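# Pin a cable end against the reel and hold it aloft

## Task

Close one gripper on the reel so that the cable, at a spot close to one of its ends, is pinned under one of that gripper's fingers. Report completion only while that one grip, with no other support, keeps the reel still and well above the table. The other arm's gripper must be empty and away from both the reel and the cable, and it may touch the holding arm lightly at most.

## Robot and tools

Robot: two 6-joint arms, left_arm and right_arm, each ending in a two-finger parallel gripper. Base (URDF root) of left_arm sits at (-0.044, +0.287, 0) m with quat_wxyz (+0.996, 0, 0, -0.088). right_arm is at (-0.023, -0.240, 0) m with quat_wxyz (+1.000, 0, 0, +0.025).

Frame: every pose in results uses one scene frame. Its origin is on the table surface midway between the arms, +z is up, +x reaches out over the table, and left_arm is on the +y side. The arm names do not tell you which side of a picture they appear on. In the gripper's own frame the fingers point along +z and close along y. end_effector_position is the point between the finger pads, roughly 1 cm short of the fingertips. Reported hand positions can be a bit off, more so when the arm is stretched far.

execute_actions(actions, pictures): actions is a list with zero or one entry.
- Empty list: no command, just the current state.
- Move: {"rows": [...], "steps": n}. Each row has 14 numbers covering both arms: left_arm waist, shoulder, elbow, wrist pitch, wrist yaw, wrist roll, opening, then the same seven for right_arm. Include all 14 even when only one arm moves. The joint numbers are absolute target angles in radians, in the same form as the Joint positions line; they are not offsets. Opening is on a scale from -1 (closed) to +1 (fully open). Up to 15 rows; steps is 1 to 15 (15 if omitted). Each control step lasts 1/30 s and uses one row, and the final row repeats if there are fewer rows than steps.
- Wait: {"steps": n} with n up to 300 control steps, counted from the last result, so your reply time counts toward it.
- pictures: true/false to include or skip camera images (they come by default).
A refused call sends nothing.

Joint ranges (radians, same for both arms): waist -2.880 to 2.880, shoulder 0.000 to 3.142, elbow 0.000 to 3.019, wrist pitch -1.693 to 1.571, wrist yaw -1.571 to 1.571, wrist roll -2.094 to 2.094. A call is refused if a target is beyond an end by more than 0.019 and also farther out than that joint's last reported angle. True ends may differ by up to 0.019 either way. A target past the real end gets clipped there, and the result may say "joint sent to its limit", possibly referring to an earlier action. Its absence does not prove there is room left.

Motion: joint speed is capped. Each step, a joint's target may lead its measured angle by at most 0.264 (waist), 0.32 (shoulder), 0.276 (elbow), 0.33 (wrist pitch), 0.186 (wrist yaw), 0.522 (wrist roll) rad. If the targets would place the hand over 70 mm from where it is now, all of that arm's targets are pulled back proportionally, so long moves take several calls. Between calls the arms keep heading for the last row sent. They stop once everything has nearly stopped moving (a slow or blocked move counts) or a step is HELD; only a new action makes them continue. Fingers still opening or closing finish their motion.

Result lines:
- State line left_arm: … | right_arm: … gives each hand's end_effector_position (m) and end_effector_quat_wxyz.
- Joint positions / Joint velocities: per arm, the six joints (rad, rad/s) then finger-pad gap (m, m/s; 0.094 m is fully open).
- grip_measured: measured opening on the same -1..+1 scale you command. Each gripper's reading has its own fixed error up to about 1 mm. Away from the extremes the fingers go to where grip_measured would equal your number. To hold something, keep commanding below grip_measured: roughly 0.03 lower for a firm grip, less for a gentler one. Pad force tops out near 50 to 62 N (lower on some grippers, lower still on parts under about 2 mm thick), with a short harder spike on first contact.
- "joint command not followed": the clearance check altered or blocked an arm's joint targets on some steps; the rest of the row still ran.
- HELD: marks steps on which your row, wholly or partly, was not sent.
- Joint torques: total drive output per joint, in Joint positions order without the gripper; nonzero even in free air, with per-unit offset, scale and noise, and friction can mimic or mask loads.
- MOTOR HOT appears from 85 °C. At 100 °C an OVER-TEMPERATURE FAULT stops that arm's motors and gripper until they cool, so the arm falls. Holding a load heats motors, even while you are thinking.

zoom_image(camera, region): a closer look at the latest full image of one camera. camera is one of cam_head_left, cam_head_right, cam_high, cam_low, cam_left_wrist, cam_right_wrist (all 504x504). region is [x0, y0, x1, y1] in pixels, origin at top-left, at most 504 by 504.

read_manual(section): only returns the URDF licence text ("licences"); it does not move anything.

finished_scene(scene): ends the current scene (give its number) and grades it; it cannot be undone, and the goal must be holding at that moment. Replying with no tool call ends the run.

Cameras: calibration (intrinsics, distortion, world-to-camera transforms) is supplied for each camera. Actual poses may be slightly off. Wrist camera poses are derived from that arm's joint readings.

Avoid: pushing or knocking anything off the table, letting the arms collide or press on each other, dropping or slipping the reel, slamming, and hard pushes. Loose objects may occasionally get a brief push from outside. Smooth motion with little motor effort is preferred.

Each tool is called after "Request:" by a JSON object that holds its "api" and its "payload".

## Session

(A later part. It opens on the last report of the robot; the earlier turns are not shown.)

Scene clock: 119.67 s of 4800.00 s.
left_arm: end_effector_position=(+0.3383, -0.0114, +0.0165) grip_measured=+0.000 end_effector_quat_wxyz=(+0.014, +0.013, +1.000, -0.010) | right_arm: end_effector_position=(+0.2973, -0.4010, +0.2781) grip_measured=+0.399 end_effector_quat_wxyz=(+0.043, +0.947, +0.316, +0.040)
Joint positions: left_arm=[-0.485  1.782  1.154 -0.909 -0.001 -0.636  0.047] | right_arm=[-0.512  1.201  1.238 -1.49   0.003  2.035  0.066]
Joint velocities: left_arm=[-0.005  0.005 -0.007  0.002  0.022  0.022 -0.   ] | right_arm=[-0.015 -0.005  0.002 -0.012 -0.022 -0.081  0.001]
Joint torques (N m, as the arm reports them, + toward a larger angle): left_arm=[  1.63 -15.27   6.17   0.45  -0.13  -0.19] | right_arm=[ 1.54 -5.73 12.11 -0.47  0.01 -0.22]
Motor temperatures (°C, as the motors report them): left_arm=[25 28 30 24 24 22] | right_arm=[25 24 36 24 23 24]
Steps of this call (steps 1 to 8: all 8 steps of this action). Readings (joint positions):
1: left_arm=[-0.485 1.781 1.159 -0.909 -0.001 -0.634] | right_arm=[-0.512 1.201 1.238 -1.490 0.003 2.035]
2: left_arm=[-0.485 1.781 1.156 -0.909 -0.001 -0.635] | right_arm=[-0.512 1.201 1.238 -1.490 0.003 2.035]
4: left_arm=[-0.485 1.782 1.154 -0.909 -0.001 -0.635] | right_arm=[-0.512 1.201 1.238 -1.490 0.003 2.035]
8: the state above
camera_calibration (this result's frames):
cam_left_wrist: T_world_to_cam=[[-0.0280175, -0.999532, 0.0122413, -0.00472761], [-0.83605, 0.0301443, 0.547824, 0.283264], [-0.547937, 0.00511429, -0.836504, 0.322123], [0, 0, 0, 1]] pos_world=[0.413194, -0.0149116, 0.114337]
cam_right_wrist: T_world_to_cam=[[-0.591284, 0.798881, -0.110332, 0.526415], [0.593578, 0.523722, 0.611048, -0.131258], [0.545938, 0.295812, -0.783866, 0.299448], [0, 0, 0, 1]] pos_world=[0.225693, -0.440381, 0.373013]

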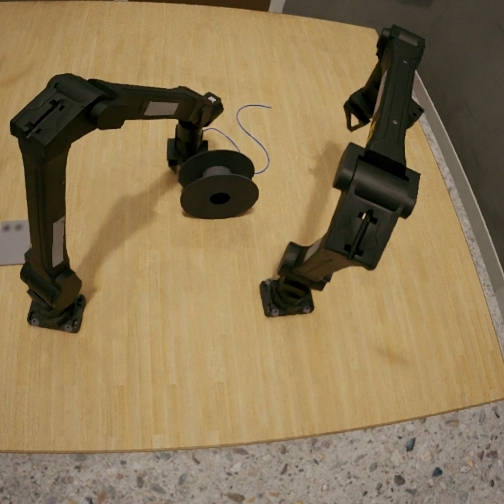

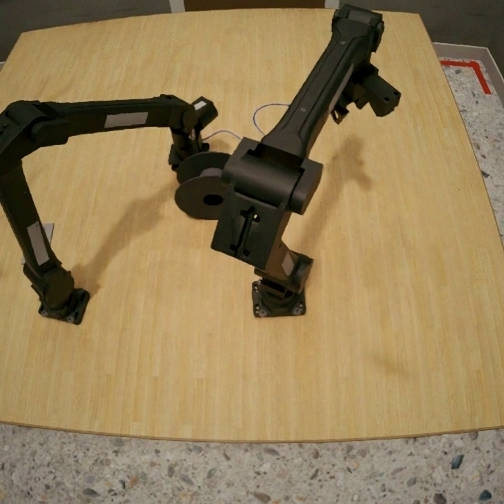

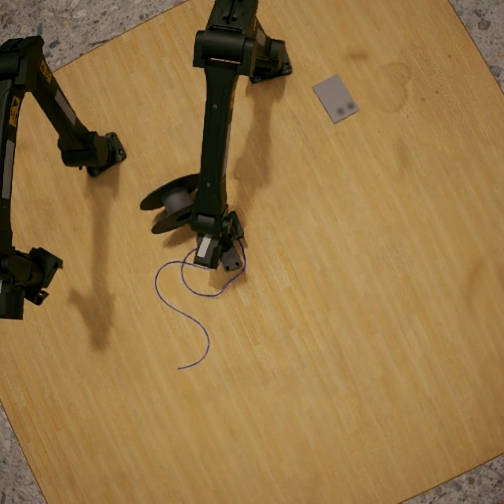

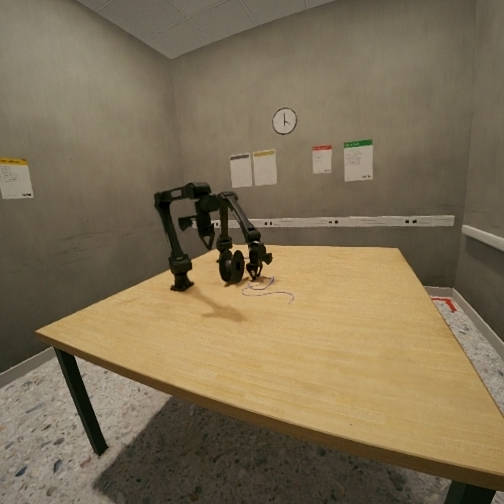

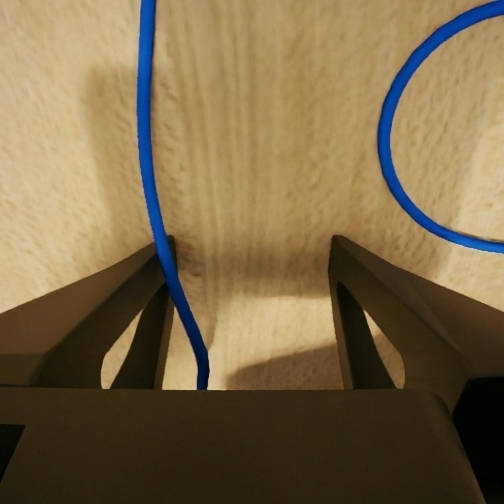

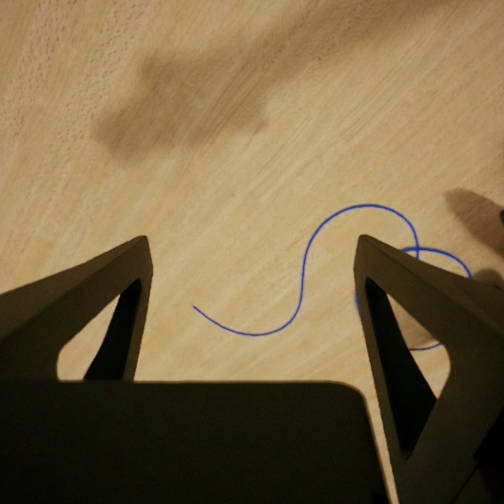

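Request:
{"api": "execute_actions", "payload": {"actions": [{"rows":[[-0.43,1.79,1.15,-0.91,0,-0.63,0,-0.5,1.2,1.3,-1.5,0,2.02,0.4],[-0.43,1.79,1.15,-0.91,0,-0.63,0,-0.5,1.2,1.3,-1.5,0,2.02,0.4],[-0.43,1.79,1.15,-0.91,0,-0.63,0,-0.5,1.2,1.3,-1.5,0,2.02,0.4],[-0.43,1.79,1.15,-0.91,0,-0.63,0,-0.5,1.2,1.3,-1.5,0,2.02,0.4],[-0.43,1.79,1.15,-0.91,0,-0.63,0,-0.5,1.2,1.3,-1.5,0,2.02,0.4],[-0.43,1.79,1.15,-0.91,0,-0.63,0,-0.5,1.2,1.3,-1.5,0,2.02,0.4],[-0.43,1.83,1.12,-0.88,0,-0.63,0,-0.5,1.2,1.3,-1.5,0,2.02,0.4]],"steps":15}], "pictures": false}}

Request:
{"api": "execute_actions", "payload": {"actions": [{"rows":[[-0.43,1.83,1.12,-0.88,0,-0.63,-1,-0.5,1.2,1.3,-1.5,0,2.02,0.4]],"steps":12}]}}

Scene clock: 122.43 s of 4800.00 s.
left_arm: end_effector_position=(+0.3518, +0.0059, +0.0159) grip_measured=+0.000 end_effector_quat_wxyz=(+0.015, -0.010, +1.000, -0.011) | right_arm: end_effector_position=(+0.2973, -0.4010, +0.2781) grip_measured=+0.399 end_effector_quat_wxyz=(+0.043, +0.947, +0.316, +0.040)
Joint positions: left_arm=[-0.44   1.782  1.152 -0.903  0.001 -0.637  0.047] | right_arm=[-0.512  1.201  1.238 -1.49   0.003  2.035  0.066]
Joint velocities: left_arm=[-0.005  0.005  0.002  0.012 -0.022  0.007  0.001] | right_arm=[ 0.005  0.005 -0.007  0.002 -0.051 -0.051 -0.   ]
Joint torques (N m, as the arm reports them, + toward a larger angle): left_arm=[  1.62 -13.44   5.45   1.04  -0.17  -0.03] | right_arm=[ 1.98 -5.69 12.04 -0.62 -0.03 -0.25]
Motor temperatures (°C, as the motors report them): left_arm=[25 28 30 24 24 22] | right_arm=[25 25 37 24 23 24]
Steps of this call (steps 1 to 15: the robot went on to your last target; steps 16 to 68: nothing new was sent; steps 69 to 83: all 15 steps of this action). Readings (joint positions):
69: left_arm=[-0.483 1.781 1.154 -0.909 -0.000 -0.637] | right_arm=[-0.512 1.201 1.238 -1.490 0.003 2.035]
70: left_arm=[-0.479 1.781 1.154 -0.909 0.000 -0.637] | right_arm=[-0.512 1.201 1.238 -1.490 0.003 2.035]
72: left_arm=[-0.465 1.781 1.154 -0.909 0.000 -0.637] | right_arm=[-0.512 1.201 1.238 -1.490 0.003 2.035]
76: left_arm=[-0.441 1.782 1.152 -0.903 0.001 -0.637] | right_arm=[-0.512 1.201 1.238 -1.490 0.003 2.035]
83: the state above

Scene clock: 122.83 s of 4800.00 s.
left_arm: end_effector_position=(+0.3536, +0.0090, +0.0156) grip_measured=-0.965 end_effector_quat_wxyz=(+0.017, -0.013, +1.000, -0.009) | right_arm: end_effector_position=(+0.2973, -0.4010, +0.2781) grip_measured=+0.399 end_effector_quat_wxyz=(+0.043, +0.947, +0.316, +0.040)
Joint positions: left_arm=[-0.434  1.782  1.151 -0.902 -0.005 -0.637  0.002] | right_arm=[-0.512  1.201  1.238 -1.49   0.003  2.035  0.066]
Joint velocities: left_arm=[ 0.005 -0.005 -0.007 -0.002 -0.022  0.007 -0.001] | right_arm=[ 0.005 -0.015  0.002 -0.002 -0.037 -0.007 -0.   ]
Joint torques (N m, as the arm reports them, + toward a larger angle): left_arm=[  0.81 -13.01   5.46   1.15   0.09  -0.03] | right_arm=[ 1.23 -6.2  11.99 -0.47  0.   -0.21]
Motor temperatures (°C, as the motors report them): left_arm=[25 28 30 24 24 22] | right_arm=[25 25 37 24 23 24]
Steps of this call (steps 1 to 12: all 12 steps of this action). Readings (joint positions):
1: left_arm=[-0.440 1.782 1.152 -0.903 -0.003 -0.637] | right_arm=[-0.512 1.201 1.238 -1.490 0.003 2.035]
2: left_arm=[-0.438 1.782 1.151 -0.903 -0.006 -0.637] | right_arm=[-0.512 1.201 1.238 -1.490 0.003 2.035]
4: left_arm=[-0.435 1.782 1.151 -0.903 -0.006 -0.637] | right_arm=[-0.512 1.201 1.238 -1.490 0.003 2.035]
8: left_arm=[-0.434 1.782 1.151 -0.902 -0.005 -0.637] | right_arm=[-0.512 1.201 1.238 -1.490 0.003 2.035]
12: the state above
camera_calibration (this result's frames):
cam_left_wrist: T_world_to_cam=[[0.023944, -0.999654, 0.0109218, -0.00221878], [-0.839326, -0.0141663, 0.543444, 0.297554], [-0.543101, -0.0221791, -0.839374, 0.328215], [0, 0, 0, 1]] pos_world=[0.428051, 0.00927674, 0.113815]
cam_right_wrist: T_world_to_cam=[[-0.591284, 0.798881, -0.110332, 0.526415], [0.593578, 0.523722, 0.611048, -0.131258], [0.545938, 0.295812, -0.783866, 0.299448], [0, 0, 0, 1]] pos_world=[0.225693, -0.440381, 0.373013]

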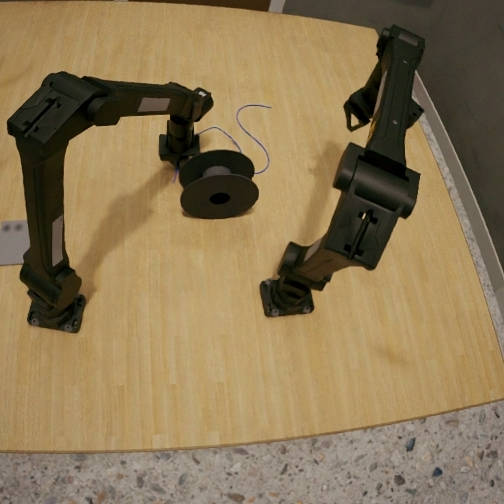

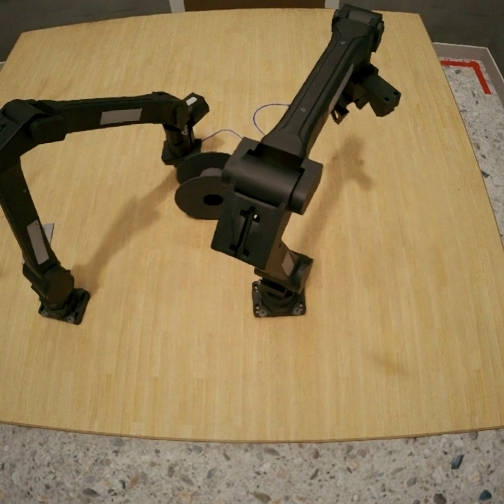

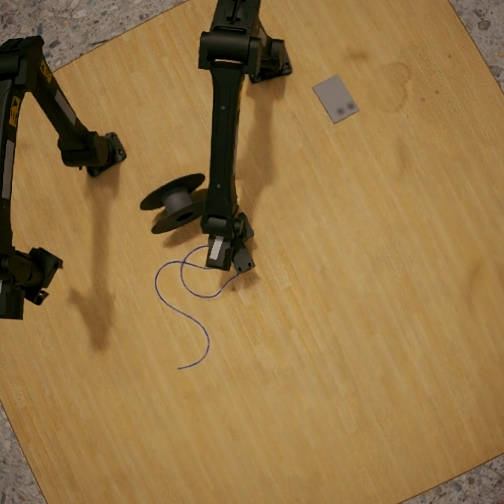

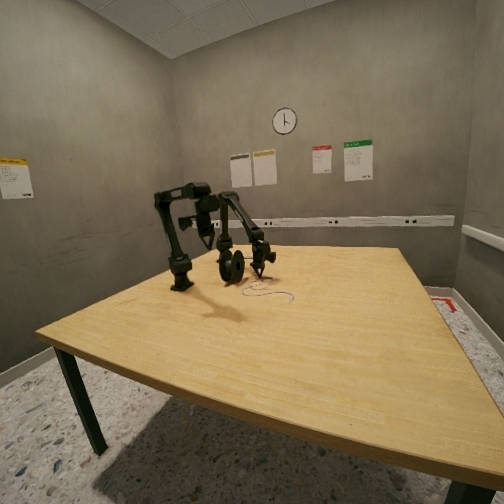

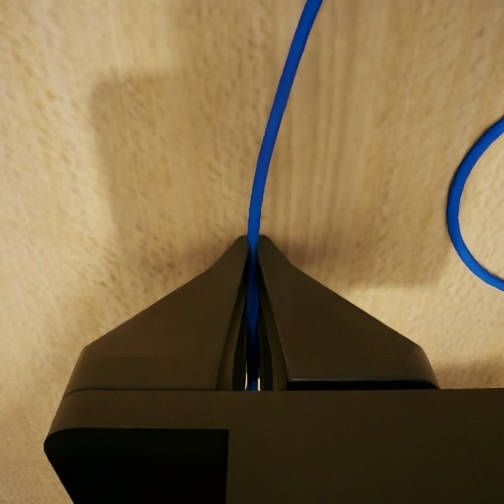

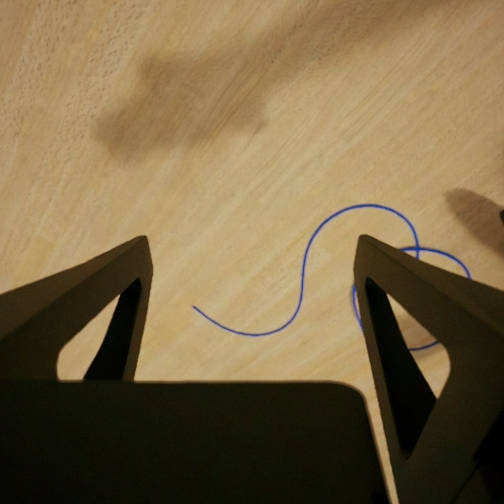

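Request:
{"api": "execute_actions", "payload": {"actions": [{"rows":[[-0.43,1.72,1.22,-1.07,0,-0.63,-1,-0.5,1.2,1.3,-1.5,0,2.02,0.4],[-0.43,1.72,1.22,-1.07,0,-0.63,-1,-0.5,1.2,1.3,-1.5,0,2.02,0.4],[-0.43,1.72,1.22,-1.07,0,-0.63,-1,-0.5,1.2,1.3,-1.5,0,2.02,0.4],[-0.43,1.72,1.22,-1.07,0,-0.63,-1,-0.5,1.2,1.3,-1.5,0,2.02,0.4],[-0.43,1.65,1.35,-1.27,0,-1,-1,-0.5,1.2,1.3,-1.5,0,2.02,0.4],[-0.43,1.65,1.35,-1.27,0,-1,-1,-0.5,1.2,1.3,-1.5,0,2.02,0.4],[-0.43,1.65,1.35,-1.27,0,-1,-1,-0.5,1.2,1.3,-1.5,0,2.02,0.4],[-0.43,1.65,1.35,-1.27,0,-1,-1,-0.5,1.2,1.3,-1.5,0,2.02,0.4],[-0.43,1.58,1.46,-1.45,0,-2.07,-1,-0.5,1.2,1.3,-1.5,0,2.02,0.4]],"steps":15}], "pictures": false}}

Request:
{"api": "execute_actions", "payload": {"actions": [{"rows":[[-0.46,1.53,1.36,-1.4,0,-2.07,-1,-0.5,1.2,1.3,-1.5,0,2.02,0.4],[-0.46,1.53,1.36,-1.4,0,-2.07,-1,-0.5,1.2,1.3,-1.5,0,2.02,0.4],[-0.46,1.53,1.36,-1.4,0,-2.07,-1,-0.5,1.2,1.3,-1.5,0,2.02,0.4],[-0.46,1.53,1.36,-1.4,0,-2.07,-1,-0.5,1.2,1.3,-1.5,0,2.02,0.4],[-0.46,1.53,1.36,-1.4,0,-2.07,-1,-0.5,1.2,1.3,-1.5,0,2.02,0.4],[-0.46,1.53,1.36,-1.4,0,-2.07,-1,-0.5,1.2,1.3,-1.5,0,2.02,0.4],[-0.46,1.53,1.36,-1.4,0,-2.07,-1,-0.5,1.2,1.3,-1.5,0,2.02,0.4],[-0.46,1.53,1.36,-1.4,0,-2.07,-1,-0.5,1.2,1.3,-1.5,0,2.02,0.4],[-0.5,1.52,1.25,-1.286,0,-2.07,-1,-0.5,1.2,1.3,-1.5,0,2.02,0.4]],"steps":15}]}}

Scene clock: 126.50 s of 4800.00 s.
left_arm: end_effector_position=(+0.3358, +0.0211, +0.1835) grip_measured=-0.965 end_effector_quat_wxyz=(-0.011, -0.335, +0.942, +0.019) | right_arm: end_effector_position=(+0.2973, -0.4010, +0.2781) grip_measured=+0.399 end_effector_quat_wxyz=(+0.043, +0.947, +0.316, +0.040)
Joint positions: left_arm=[-0.434  1.6    1.394 -1.409 -0.004 -1.295  0.002] | right_arm=[-0.512  1.201  1.238 -1.49   0.003  2.035  0.066]
Joint velocities: left_arm=[ 0.005 -0.503  0.593 -0.418  0.007 -2.762 -0.001] | right_arm=[-0.015 -0.005  0.012  0.002  0.037  0.051 -0.   ]
Joint torques (N m, as the arm reports them, + toward a larger angle): left_arm=[  0.95 -15.53  12.52  -0.39  -0.02  -0.16] | right_arm=[ 0.99 -5.4  12.05 -0.38  0.02 -0.24]
Motor temperatures (°C, as the motors report them): left_arm=[25 28 30 24 24 22] | right_arm=[25 25 38 24 23 24]
Steps of this call (steps 1 to 15: the robot went on to your last target; steps 16 to 95: nothing new was sent; steps 96 to 110: all 15 steps of this action). Readings (joint positions):
96: left_arm=[-0.434 1.777 1.158 -0.936 -0.004 -0.637] | right_arm=[-0.512 1.201 1.238 -1.490 0.003 2.035]
97: left_arm=[-0.434 1.773 1.163 -0.982 -0.004 -0.637] | right_arm=[-0.512 1.201 1.238 -1.490 0.003 2.035]
99: left_arm=[-0.434 1.751 1.164 -1.034 -0.004 -0.637] | right_arm=[-0.512 1.201 1.238 -1.490 0.003 2.035]
103: left_arm=[-0.434 1.707 1.228 -1.187 -0.004 -0.790] | right_arm=[-0.512 1.201 1.238 -1.490 0.003 2.035]
110: the state above

Scene clock: 127.00 s of 4800.00 s.
left_arm: end_effector_position=(+0.2983, +0.0156, +0.1670) grip_measured=-0.965 end_effector_quat_wxyz=(-0.001, +0.628, -0.779, -0.000) | right_arm: end_effector_position=(+0.2973, -0.4010, +0.2781) grip_measured=+0.399 end_effector_quat_wxyz=(+0.043, +0.947, +0.316, +0.040)
Joint positions: left_arm=[-0.493  1.514  1.25  -1.307 -0.002 -2.027  0.002] | right_arm=[-0.512  1.201  1.238 -1.49   0.003  2.035  0.066]
Joint velocities: left_arm=[-0.132  0.181 -0.081  0.061  0.022 -0.198 -0.   ] | right_arm=[-0.005 -0.015 -0.017  0.002 -0.066  0.007 -0.001]
Joint torques (N m, as the arm reports them, + toward a larger angle): left_arm=[  0.87 -15.09  10.12   0.62  -0.11  -0.19] | right_arm=[ 1.81 -5.59 11.87 -0.44 -0.03 -0.21]
Motor temperatures (°C, as the motors report them): left_arm=[25 28 30 24 24 22] | right_arm=[25 25 38 24 23 24]
Steps of this call (steps 1 to 15: all 15 steps of this action). Readings (joint positions):
1: left_arm=[-0.435 1.578 1.400 -1.408 -0.004 -1.394] | right_arm=[-0.512 1.201 1.238 -1.490 0.003 2.035]
2: left_arm=[-0.436 1.552 1.396 -1.405 -0.004 -1.493] | right_arm=[-0.512 1.201 1.238 -1.490 0.003 2.035]
4: left_arm=[-0.441 1.513 1.385 -1.405 -0.004 -1.684] | right_arm=[-0.512 1.201 1.238 -1.490 0.003 2.035]
8: left_arm=[-0.449 1.494 1.383 -1.405 -0.004 -1.906] | right_arm=[-0.512 1.201 1.238 -1.490 0.003 2.035]
15: the state above
camera_calibration (this result's frames):
cam_left_wrist: T_world_to_cam=[[0.976682, -0.2146, -0.00632136, -0.289587], [-0.172848, -0.803444, 0.569737, -0.0219514], [-0.127345, -0.555359, -0.821803, 0.306709], [0, 0, 0, 1]] pos_world=[0.318098, 0.0905513, 0.26273]
cam_right_wrist: T_world_to_cam=[[-0.591284, 0.798881, -0.110332, 0.526415], [0.593578, 0.523722, 0.611048, -0.131258], [0.545938, 0.295812, -0.783866, 0.299448], [0, 0, 0, 1]] pos_world=[0.225693, -0.440381, 0.373013]

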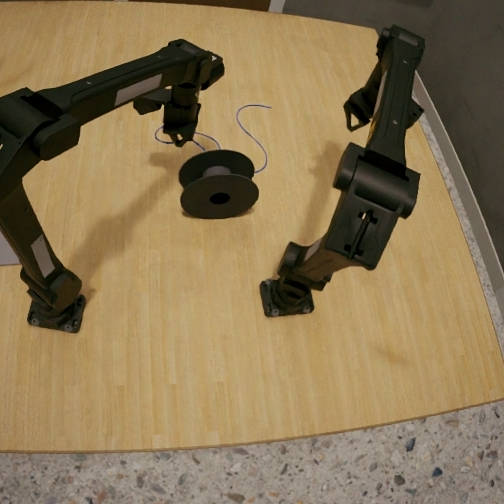

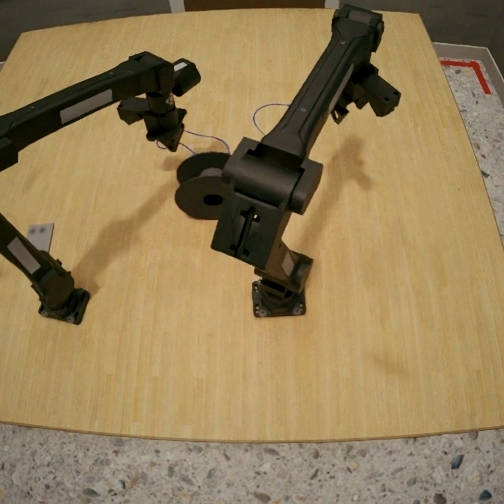

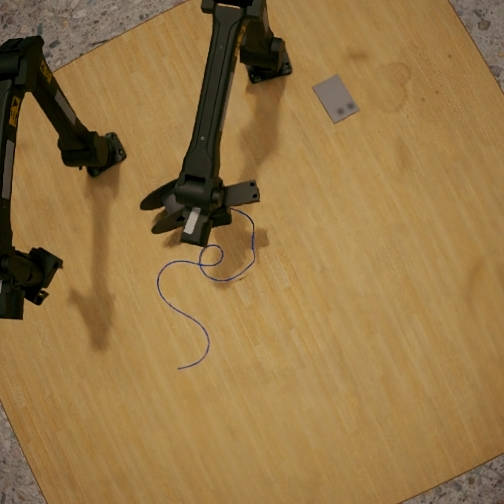

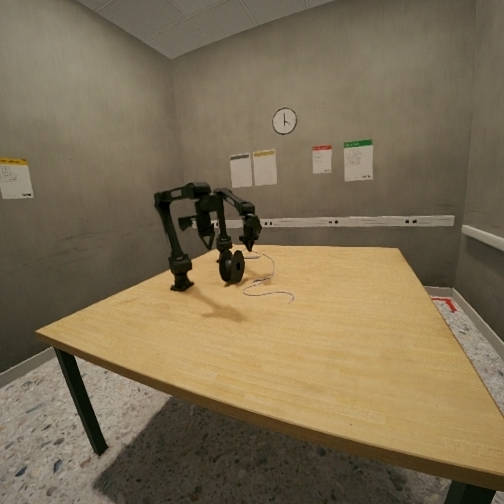

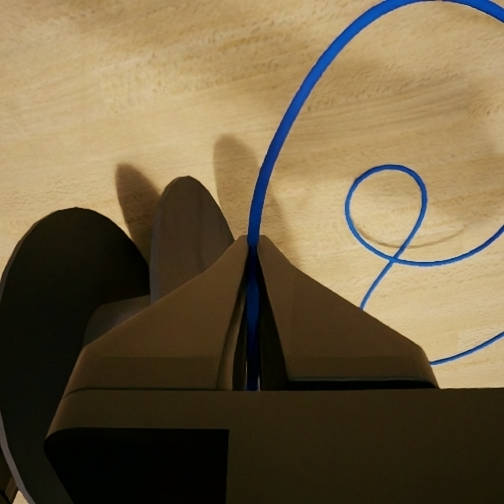

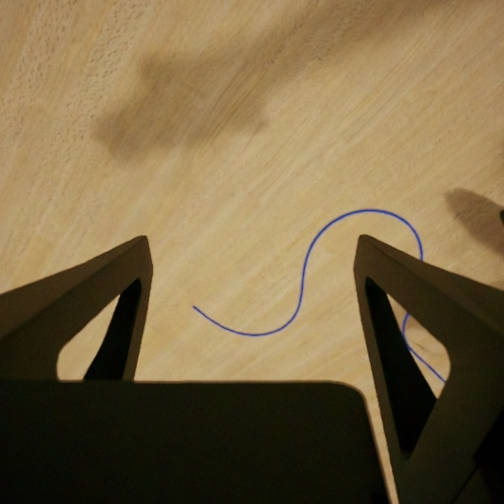

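Checking the stub from the side cameras.

Request:
{"api": "zoom_image", "payload": {"camera": "cam_low", "region": [200,215,290,305]}}

Request:
{"api": "zoom_image", "payload": {"camera": "cam_head_left", "region": [140,90,280,230]}}

Region (200, 215, 290, 305) of cam_low's 504x504 image, scaled by 5.600, with more detail than that image has.

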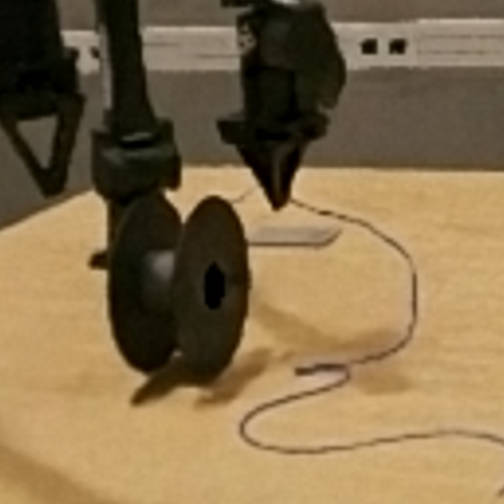

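Region (140, 90, 280, 230) of cam_head_left's 504x504 image, scaled by 3.600, with more detail than that image has.

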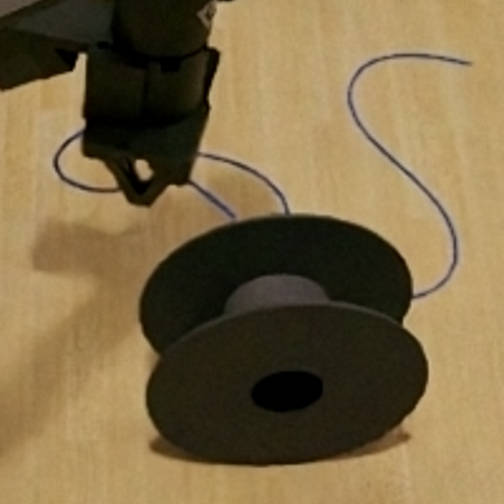

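Request:
{"api": "execute_actions", "payload": {"actions": [{"rows":[[-0.5,1.52,1.25,-1.286,0,-2.07,-1,0,1.15,1.3,-1.55,0,2.02,0.4]],"steps":15}], "pictures": false}}

Request:
{"api": "execute_actions", "payload": {"actions": [{"rows":[[-0.5,1.52,1.25,-1.286,0,-2.07,-1,0.25,1.2,1.25,-1.53,0,2.05,0.4],[-0.5,1.52,1.25,-1.286,0,-2.07,-1,0.25,1.2,1.25,-1.53,0,2.05,0.4],[-0.5,1.52,1.25,-1.286,0,-2.07,-1,0.25,1.2,1.25,-1.53,0,2.05,0.4],[-0.5,1.52,1.25,-1.286,0,-2.07,-1,0.25,1.2,1.25,-1.53,0,2.05,0.4],[-0.5,1.52,1.25,-1.286,0,-2.07,-1,0.25,1.2,1.25,-1.53,0,2.05,0.4],[-0.5,1.52,1.25,-1.286,0,-2.07,-1,0.41,1.22,1.2,-1.506,0,2.05,0.4]],"steps":15}]}}

Scene clock: 135.03 s of 4800.00 s.
left_arm: end_effector_position=(+0.2987, +0.0131, +0.1634) grip_measured=-0.965 end_effector_quat_wxyz=(-0.001, +0.638, -0.770, -0.001) | right_arm: end_effector_position=(+0.3165, -0.2152, +0.2894) grip_measured=+0.399 end_effector_quat_wxyz=(+0.025, +0.830, +0.555, +0.047)
Joint positions: left_arm=[-0.497  1.522  1.249 -1.299 -0.002 -2.057  0.002] | right_arm=[ 0.023  1.162  1.238 -1.54  -0.004  2.035  0.066]
Joint velocities: left_arm=[ 0.005  0.005 -0.017 -0.017 -0.007 -0.022 -0.   ] | right_arm=[-0.151 -0.083  0.002 -0.012 -0.007 -0.051 -0.001]
Joint torques (N m, as the arm reports them, + toward a larger angle): left_arm=[  0.61 -14.74   9.86   0.55  -0.09  -0.2 ] | right_arm=[ 0.15 -5.68 11.97 -0.45  0.24 -0.21]
Motor temperatures (°C, as the motors report them): left_arm=[25 28 30 24 24 22] | right_arm=[25 25 39 24 23 24]
Steps of this call (steps 1 to 30: the robot went on to your last target; steps 31 to 210: nothing new was sent; then 0.53 s passed at rest; steps 211 to 225: all 15 steps of this action). Readings (joint positions):
211: left_arm=[-0.497 1.522 1.249 -1.299 -0.002 -2.057] | right_arm=[-0.498 1.200 1.238 -1.496 0.008 2.035]
212: left_arm=[-0.497 1.522 1.249 -1.299 -0.002 -2.057] | right_arm=[-0.465 1.198 1.238 -1.505 0.009 2.035]
214: left_arm=[-0.497 1.522 1.249 -1.299 -0.002 -2.057] | right_arm=[-0.360 1.192 1.238 -1.518 0.009 2.035]
218: left_arm=[-0.497 1.522 1.249 -1.299 -0.002 -2.057] | right_arm=[-0.098 1.181 1.238 -1.528 0.004 2.035]
225: the state above

Scene clock: 135.53 s of 4800.00 s.
left_arm: end_effector_position=(+0.3004, +0.0150, +0.1635) grip_measured=-0.965 end_effector_quat_wxyz=(-0.000, +0.641, -0.768, +0.000) | right_arm: end_effector_position=(+0.2836, -0.0839, +0.2542) grip_measured=+0.399 end_effector_quat_wxyz=(+0.005, +0.707, +0.707, +0.013)
Joint positions: left_arm=[-0.491  1.521  1.249 -1.298 -0.    -2.058  0.002] | right_arm=[ 0.422  1.221  1.196 -1.518  0.     2.042  0.066]
Joint velocities: left_arm=[-0.005  0.005 -0.002 -0.017 -0.037  0.037  0.   ] | right_arm=[-0.015 -0.024 -0.012 -0.012 -0.037 -0.095 -0.001]
Joint torques (N m, as the arm reports them, + toward a larger angle): left_arm=[  0.22 -14.9    9.76   0.46  -0.17  -0.18] | right_arm=[-0.1  -5.22  8.14  0.16  0.12  0.02]
Motor temperatures (°C, as the motors report them): left_arm=[25 28 30 24 24 22] | right_arm=[25 25 39 24 23 24]
Steps of this call (steps 1 to 15: all 15 steps of this action). Readings (joint positions):
1: left_arm=[-0.497 1.522 1.249 -1.299 -0.002 -2.057] | right_arm=[0.035 1.162 1.238 -1.540 0.005 2.035]
2: left_arm=[-0.497 1.522 1.249 -1.299 -0.002 -2.057] | right_arm=[0.071 1.163 1.238 -1.540 0.007 2.035]
4: left_arm=[-0.497 1.522 1.249 -1.299 -0.002 -2.057] | right_arm=[0.175 1.174 1.238 -1.540 0.004 2.035]
8: left_arm=[-0.497 1.522 1.249 -1.299 -0.002 -2.057] | right_arm=[0.360 1.202 1.218 -1.520 0.002 2.035]
15: the state above
camera_calibration (this result's frames):
cam_left_wrist: T_world_to_cam=[[0.983398, -0.181335, -0.00681356, -0.294222], [-0.145004, -0.807835, 0.571294, -0.0286553], [-0.1091, -0.560821, -0.820718, 0.298247], [0, 0, 0, 1]] pos_world=[0.31772, 0.0907617, 0.259143]
cam_right_wrist: T_world_to_cam=[[-0.999569, 0.00339143, -0.0291625, 0.290766], [-0.0142939, 0.811413, 0.584298, -0.0711842], [0.0256444, 0.584463, -0.811015, 0.373064], [0, 0, 0, 1]] pos_world=[0.280057, -0.161268, 0.352633]

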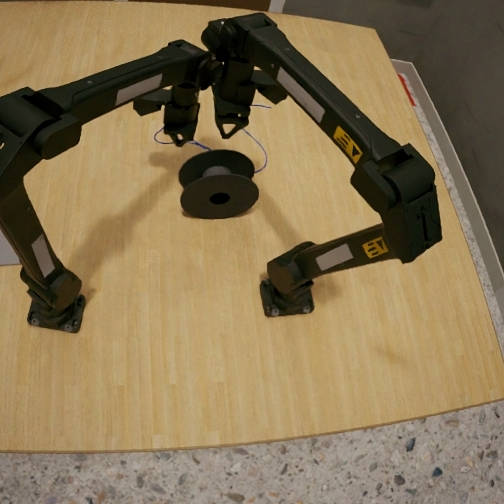

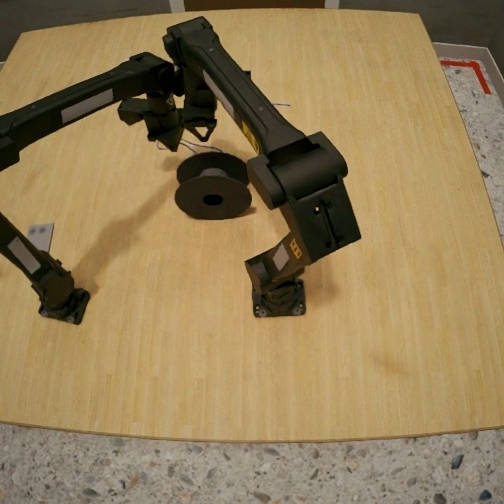

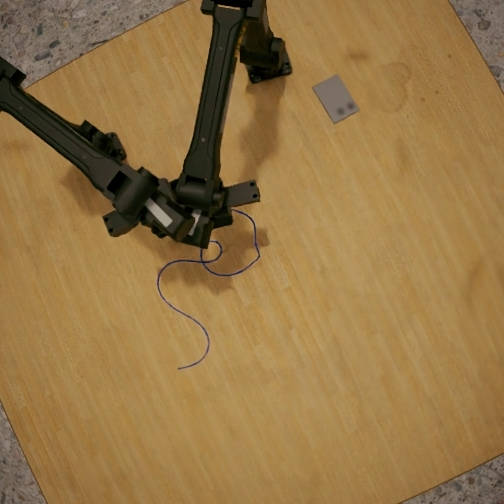

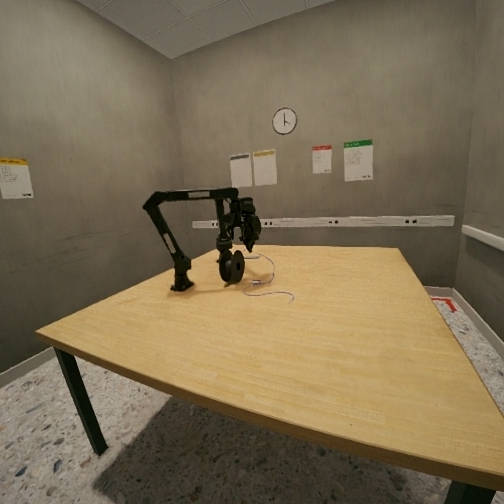

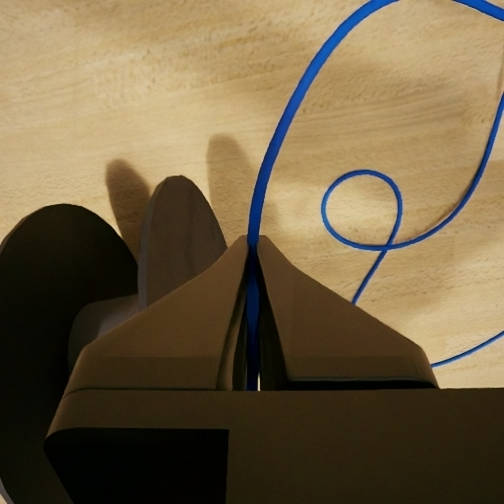

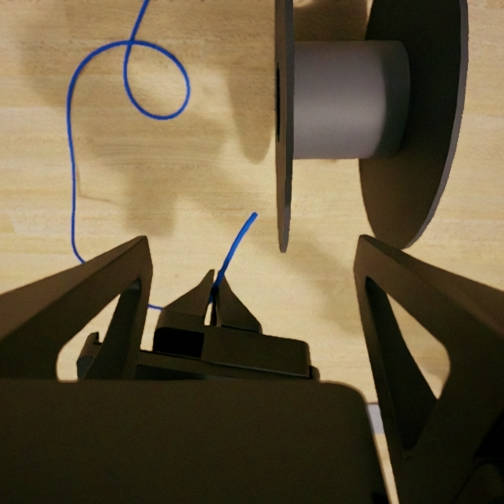

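Request:
{"api": "execute_actions", "payload": {"actions": [{"rows":[[-0.5,1.52,1.25,-1.286,0,-2.07,-1,0.1,1.22,1.2,-1.506,0,2.05,0.4],[-0.5,1.52,1.25,-1.286,0,-2.07,-1,0.1,1.22,1.2,-1.506,0,2.05,0.4],[-0.5,1.52,1.25,-1.286,0,-2.07,-1,0.1,1.22,1.2,-1.506,0,2.05,0.4],[-0.5,1.52,1.25,-1.286,0,-2.07,-1,0.1,1.22,1.2,-1.506,0,2.05,0.4],[-0.5,1.52,1.25,-1.286,0,-2.07,-1,0.1,1.22,1.2,-1.506,-0.2,2.05,0.4],[-0.42,1.52,1.25,-1.286,0.2,-2.07,-1,0.1,1.22,1.2,-1.506,-0.2,2.05,0.4],[-0.42,1.52,1.25,-1.286,0.2,-2.07,-1,0.1,1.22,1.2,-1.506,-0.4,2.05,0.4],[-0.42,1.52,1.25,-1.286,0.2,-2.07,-1,0.1,1.22,1.2,-1.506,-0.4,2.05,0.4],[-0.42,1.52,1.25,-1.286,0.2,-2.07,-1,0.1,1.22,1.2,-1.506,-0.4,2.05,0.4],[-0.34,1.53,1.24,-1.286,0.4,-2.07,-1,0.2,1.22,1.2,-1.506,-0.4,2.05,0.4]],"steps":15}]}}

Scene clock: 138.27 s of 4800.00 s.
left_arm: end_effector_position=(+0.3051, +0.0127, +0.1766) grip_measured=-0.965 end_effector_quat_wxyz=(+0.187, +0.684, -0.703, +0.055) | right_arm: end_effector_position=(+0.2944, -0.0905, +0.2677) grip_measured=+0.399 end_effector_quat_wxyz=(-0.174, +0.763, +0.615, +0.096)
Joint positions: left_arm=[-0.339  1.521  1.249 -1.298  0.393 -2.058  0.002] | right_arm=[ 0.2    1.221  1.196 -1.514 -0.399  2.042  0.066]
Joint velocities: left_arm=[ 0.317 -0.005 -0.012  0.017  0.051 -0.007  0.   ] | right_arm=[ 0.337 -0.005  0.007 -0.002 -0.095 -0.037 -0.   ]
Joint torques (N m, as the arm reports them, + toward a larger angle): left_arm=[ -0.77 -14.1    8.84   0.43   0.44  -0.2 ] | right_arm=[-1.04 -5.27  8.07  0.   -0.12  0.06]
Motor temperatures (°C, as the motors report them): left_arm=[25 28 30 24 24 22] | right_arm=[25 25 38 24 23 24]
Steps of this call (steps 1 to 15: the robot went on to your last target; steps 16 to 67: nothing new was sent; steps 68 to 82: all 15 steps of this action). Readings (joint positions):
68: left_arm=[-0.491 1.521 1.249 -1.298 -0.000 -2.058] | right_arm=[0.407 1.221 1.196 -1.518 -0.007 2.042]
69: left_arm=[-0.491 1.521 1.249 -1.298 -0.000 -2.058] | right_arm=[0.370 1.221 1.196 -1.518 -0.008 2.042]
71: left_arm=[-0.491 1.521 1.249 -1.298 -0.000 -2.058] | right_arm=[0.255 1.221 1.196 -1.516 -0.008 2.042]
75: left_arm=[-0.465 1.521 1.249 -1.298 0.184 -2.058] | right_arm=[0.070 1.221 1.196 -1.514 -0.331 2.042]
82: the state above
camera_calibration (this result's frames):
cam_left_wrist: T_world_to_cam=[[0.980715, -0.0639676, -0.18468, -0.268383], [0.113714, -0.58177, 0.805365, -0.160446], [-0.158959, -0.810834, -0.563276, 0.281165], [0, 0, 0, 1]] pos_world=[0.326145, 0.117468, 0.238026]
cam_right_wrist: T_world_to_cam=[[-0.971072, 0.189063, 0.145857, 0.263579], [0.225001, 0.519933, 0.824041, -0.23463], [0.0799598, 0.833022, -0.547432, 0.323565], [0, 0, 0, 1]] pos_world=[0.282874, -0.197378, 0.33203]

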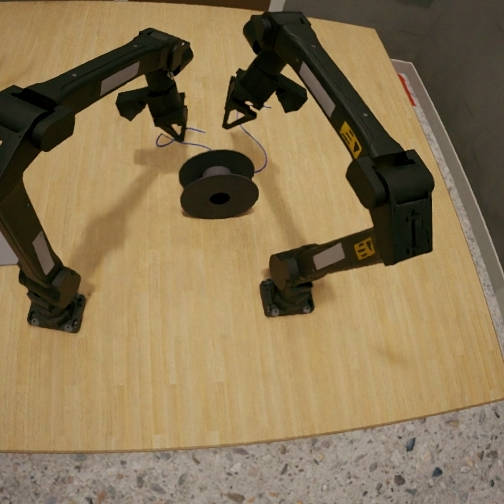

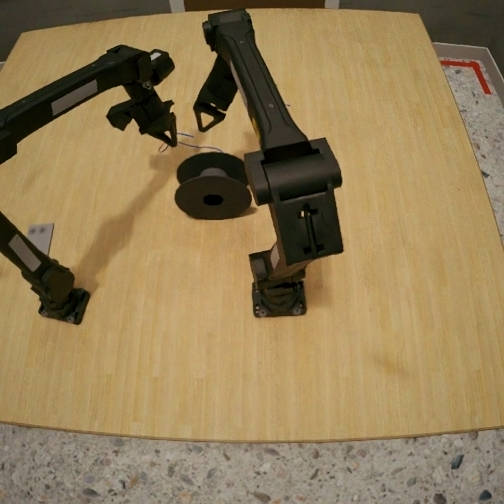

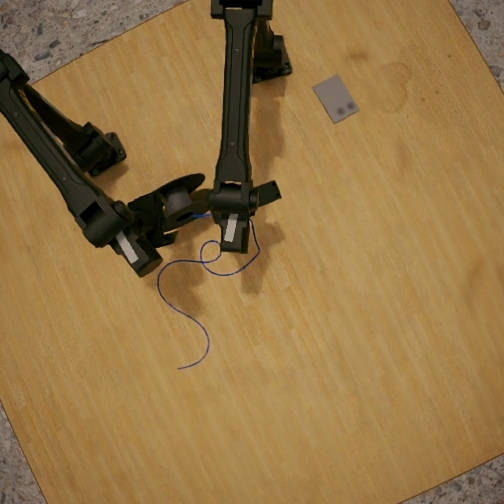

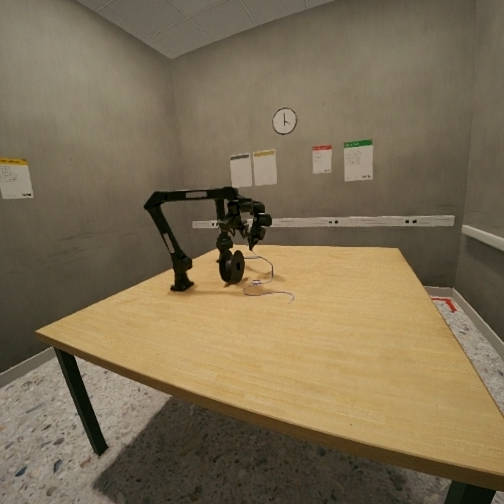

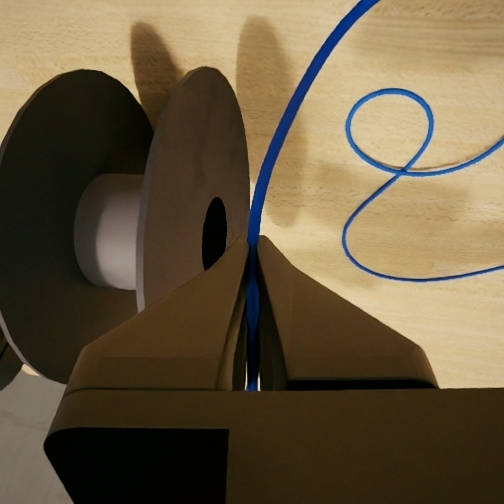

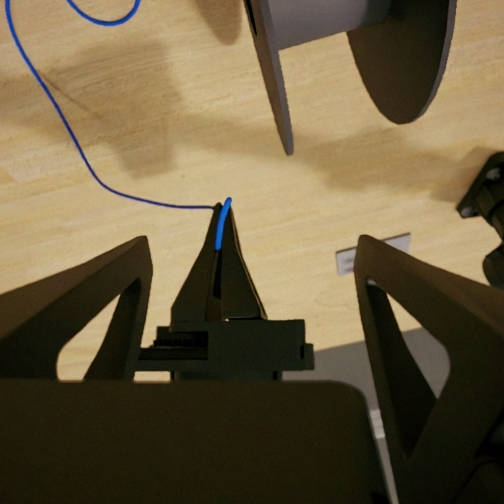

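Request:
{"api": "execute_actions", "payload": {"actions": [{"rows":[[-0.36,1.53,1.22,-1.27,0.4,-2.07,-1,0.25,1.24,1.15,-1.46,-0.4,2.08,0.4],[-0.36,1.53,1.22,-1.27,0.4,-2.07,-1,0.25,1.24,1.15,-1.46,-0.4,2.08,0.4],[-0.36,1.53,1.22,-1.27,0.4,-2.07,-1,0.25,1.24,1.15,-1.46,-0.4,2.08,0.4],[-0.36,1.53,1.22,-1.27,0.4,-2.07,-1,0.25,1.24,1.15,-1.46,-0.4,2.08,0.4],[-0.36,1.53,1.22,-1.27,0.4,-2.07,-1,0.25,1.24,1.15,-1.46,-0.4,2.08,0.4],[-0.39,1.535,1.18,-1.23,0.4,-2.07,-1,0.31,1.253,1.11,-1.414,-0.4,2.08,0.4]],"steps":15}]}}

Scene clock: 141.93 s of 4800.00 s.
left_arm: end_effector_position=(+0.2839, +0.0008, +0.1541) grip_measured=-0.965 end_effector_quat_wxyz=(+0.192, +0.667, -0.718, +0.047) | right_arm: end_effector_position=(+0.2779, -0.0573, +0.2245) grip_measured=+0.399 end_effector_quat_wxyz=(-0.185, +0.739, +0.644, +0.071)
Joint positions: left_arm=[-0.386  1.522  1.187 -1.244  0.397 -2.059  0.002] | right_arm=[ 0.306  1.252  1.109 -1.425 -0.399  2.064  0.066]
Joint velocities: left_arm=[-0.015  0.005  0.007 -0.012 -0.051 -0.007 -0.   ] | right_arm=[-0.005  0.005 -0.007 -0.002 -0.007 -0.007 -0.   ]
Joint torques (N m, as the arm reports them, + toward a larger angle): left_arm=[  0.51 -13.66   8.86   0.5    0.27  -0.2 ] | right_arm=[ 0.56 -5.33  7.55  0.03 -0.17  0.09]
Motor temperatures (°C, as the motors report them): left_arm=[25 28 30 24 24 22] | right_arm=[25 25 37 24 23 24]
Steps of this call (steps 1 to 30: the robot went on to your last target; steps 31 to 95: nothing new was sent; steps 96 to 110: all 15 steps of this action). Readings (joint positions):
96: left_arm=[-0.330 1.521 1.247 -1.294 0.396 -2.058] | right_arm=[0.210 1.221 1.190 -1.504 -0.400 2.046]
97: left_arm=[-0.332 1.521 1.243 -1.289 0.396 -2.058] | right_arm=[0.215 1.220 1.181 -1.491 -0.400 2.050]
99: left_arm=[-0.340 1.521 1.235 -1.284 0.396 -2.058] | right_arm=[0.228 1.224 1.163 -1.477 -0.400 2.055]
103: left_arm=[-0.362 1.520 1.206 -1.252 0.396 -2.059] | right_arm=[0.270 1.235 1.125 -1.438 -0.399 2.061]
110: the state above
camera_calibration (this result's frames):
cam_left_wrist: T_world_to_cam=[[0.974884, -0.109349, -0.194022, -0.249409], [0.0941286, -0.58724, 0.803921, -0.141006], [-0.201845, -0.801992, -0.562198, 0.267487], [0, 0, 0, 1]] pos_world=[0.310409, 0.104445, 0.215348]
cam_right_wrist: T_world_to_cam=[[-0.977725, 0.107703, 0.18015, 0.237047], [0.20958, 0.547602, 0.810067, -0.203557], [-0.0114042, 0.829778, -0.557977, 0.301138], [0, 0, 0, 1]] pos_world=[0.277862, -0.16394, 0.290219]

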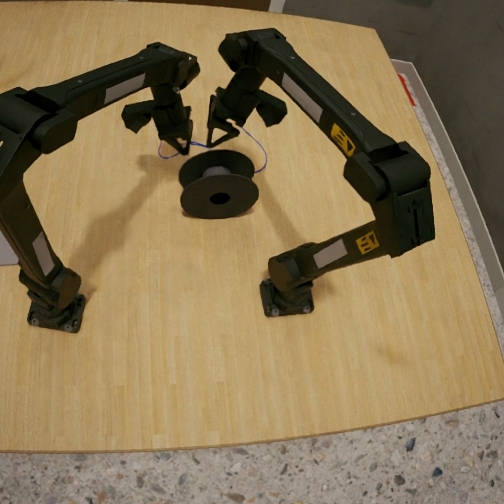

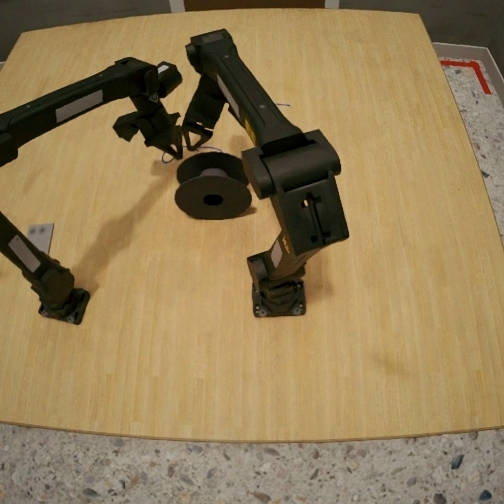

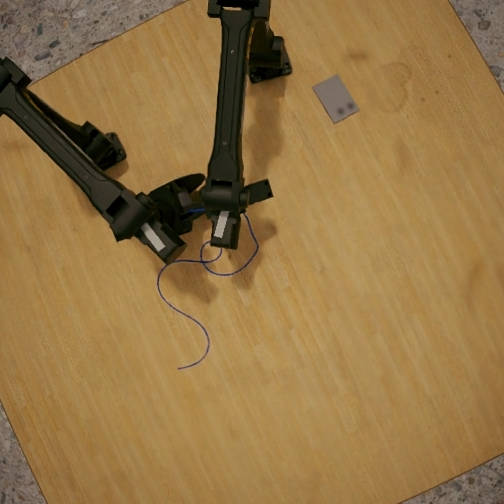

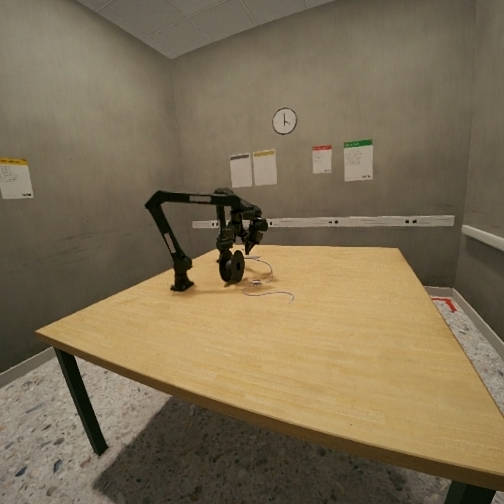

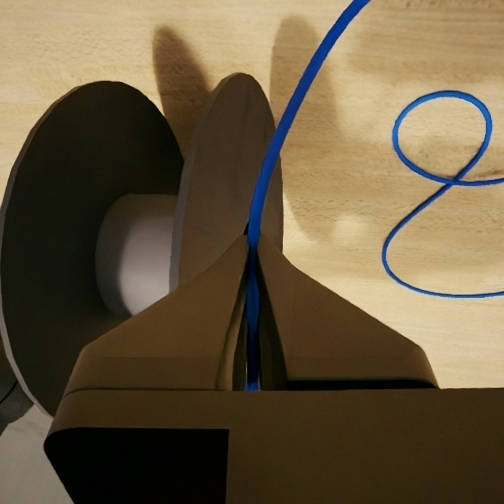

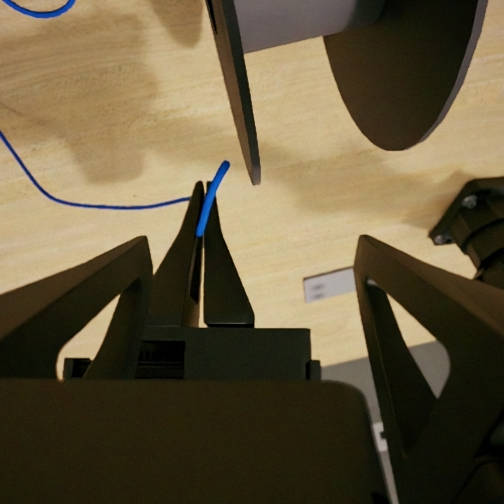

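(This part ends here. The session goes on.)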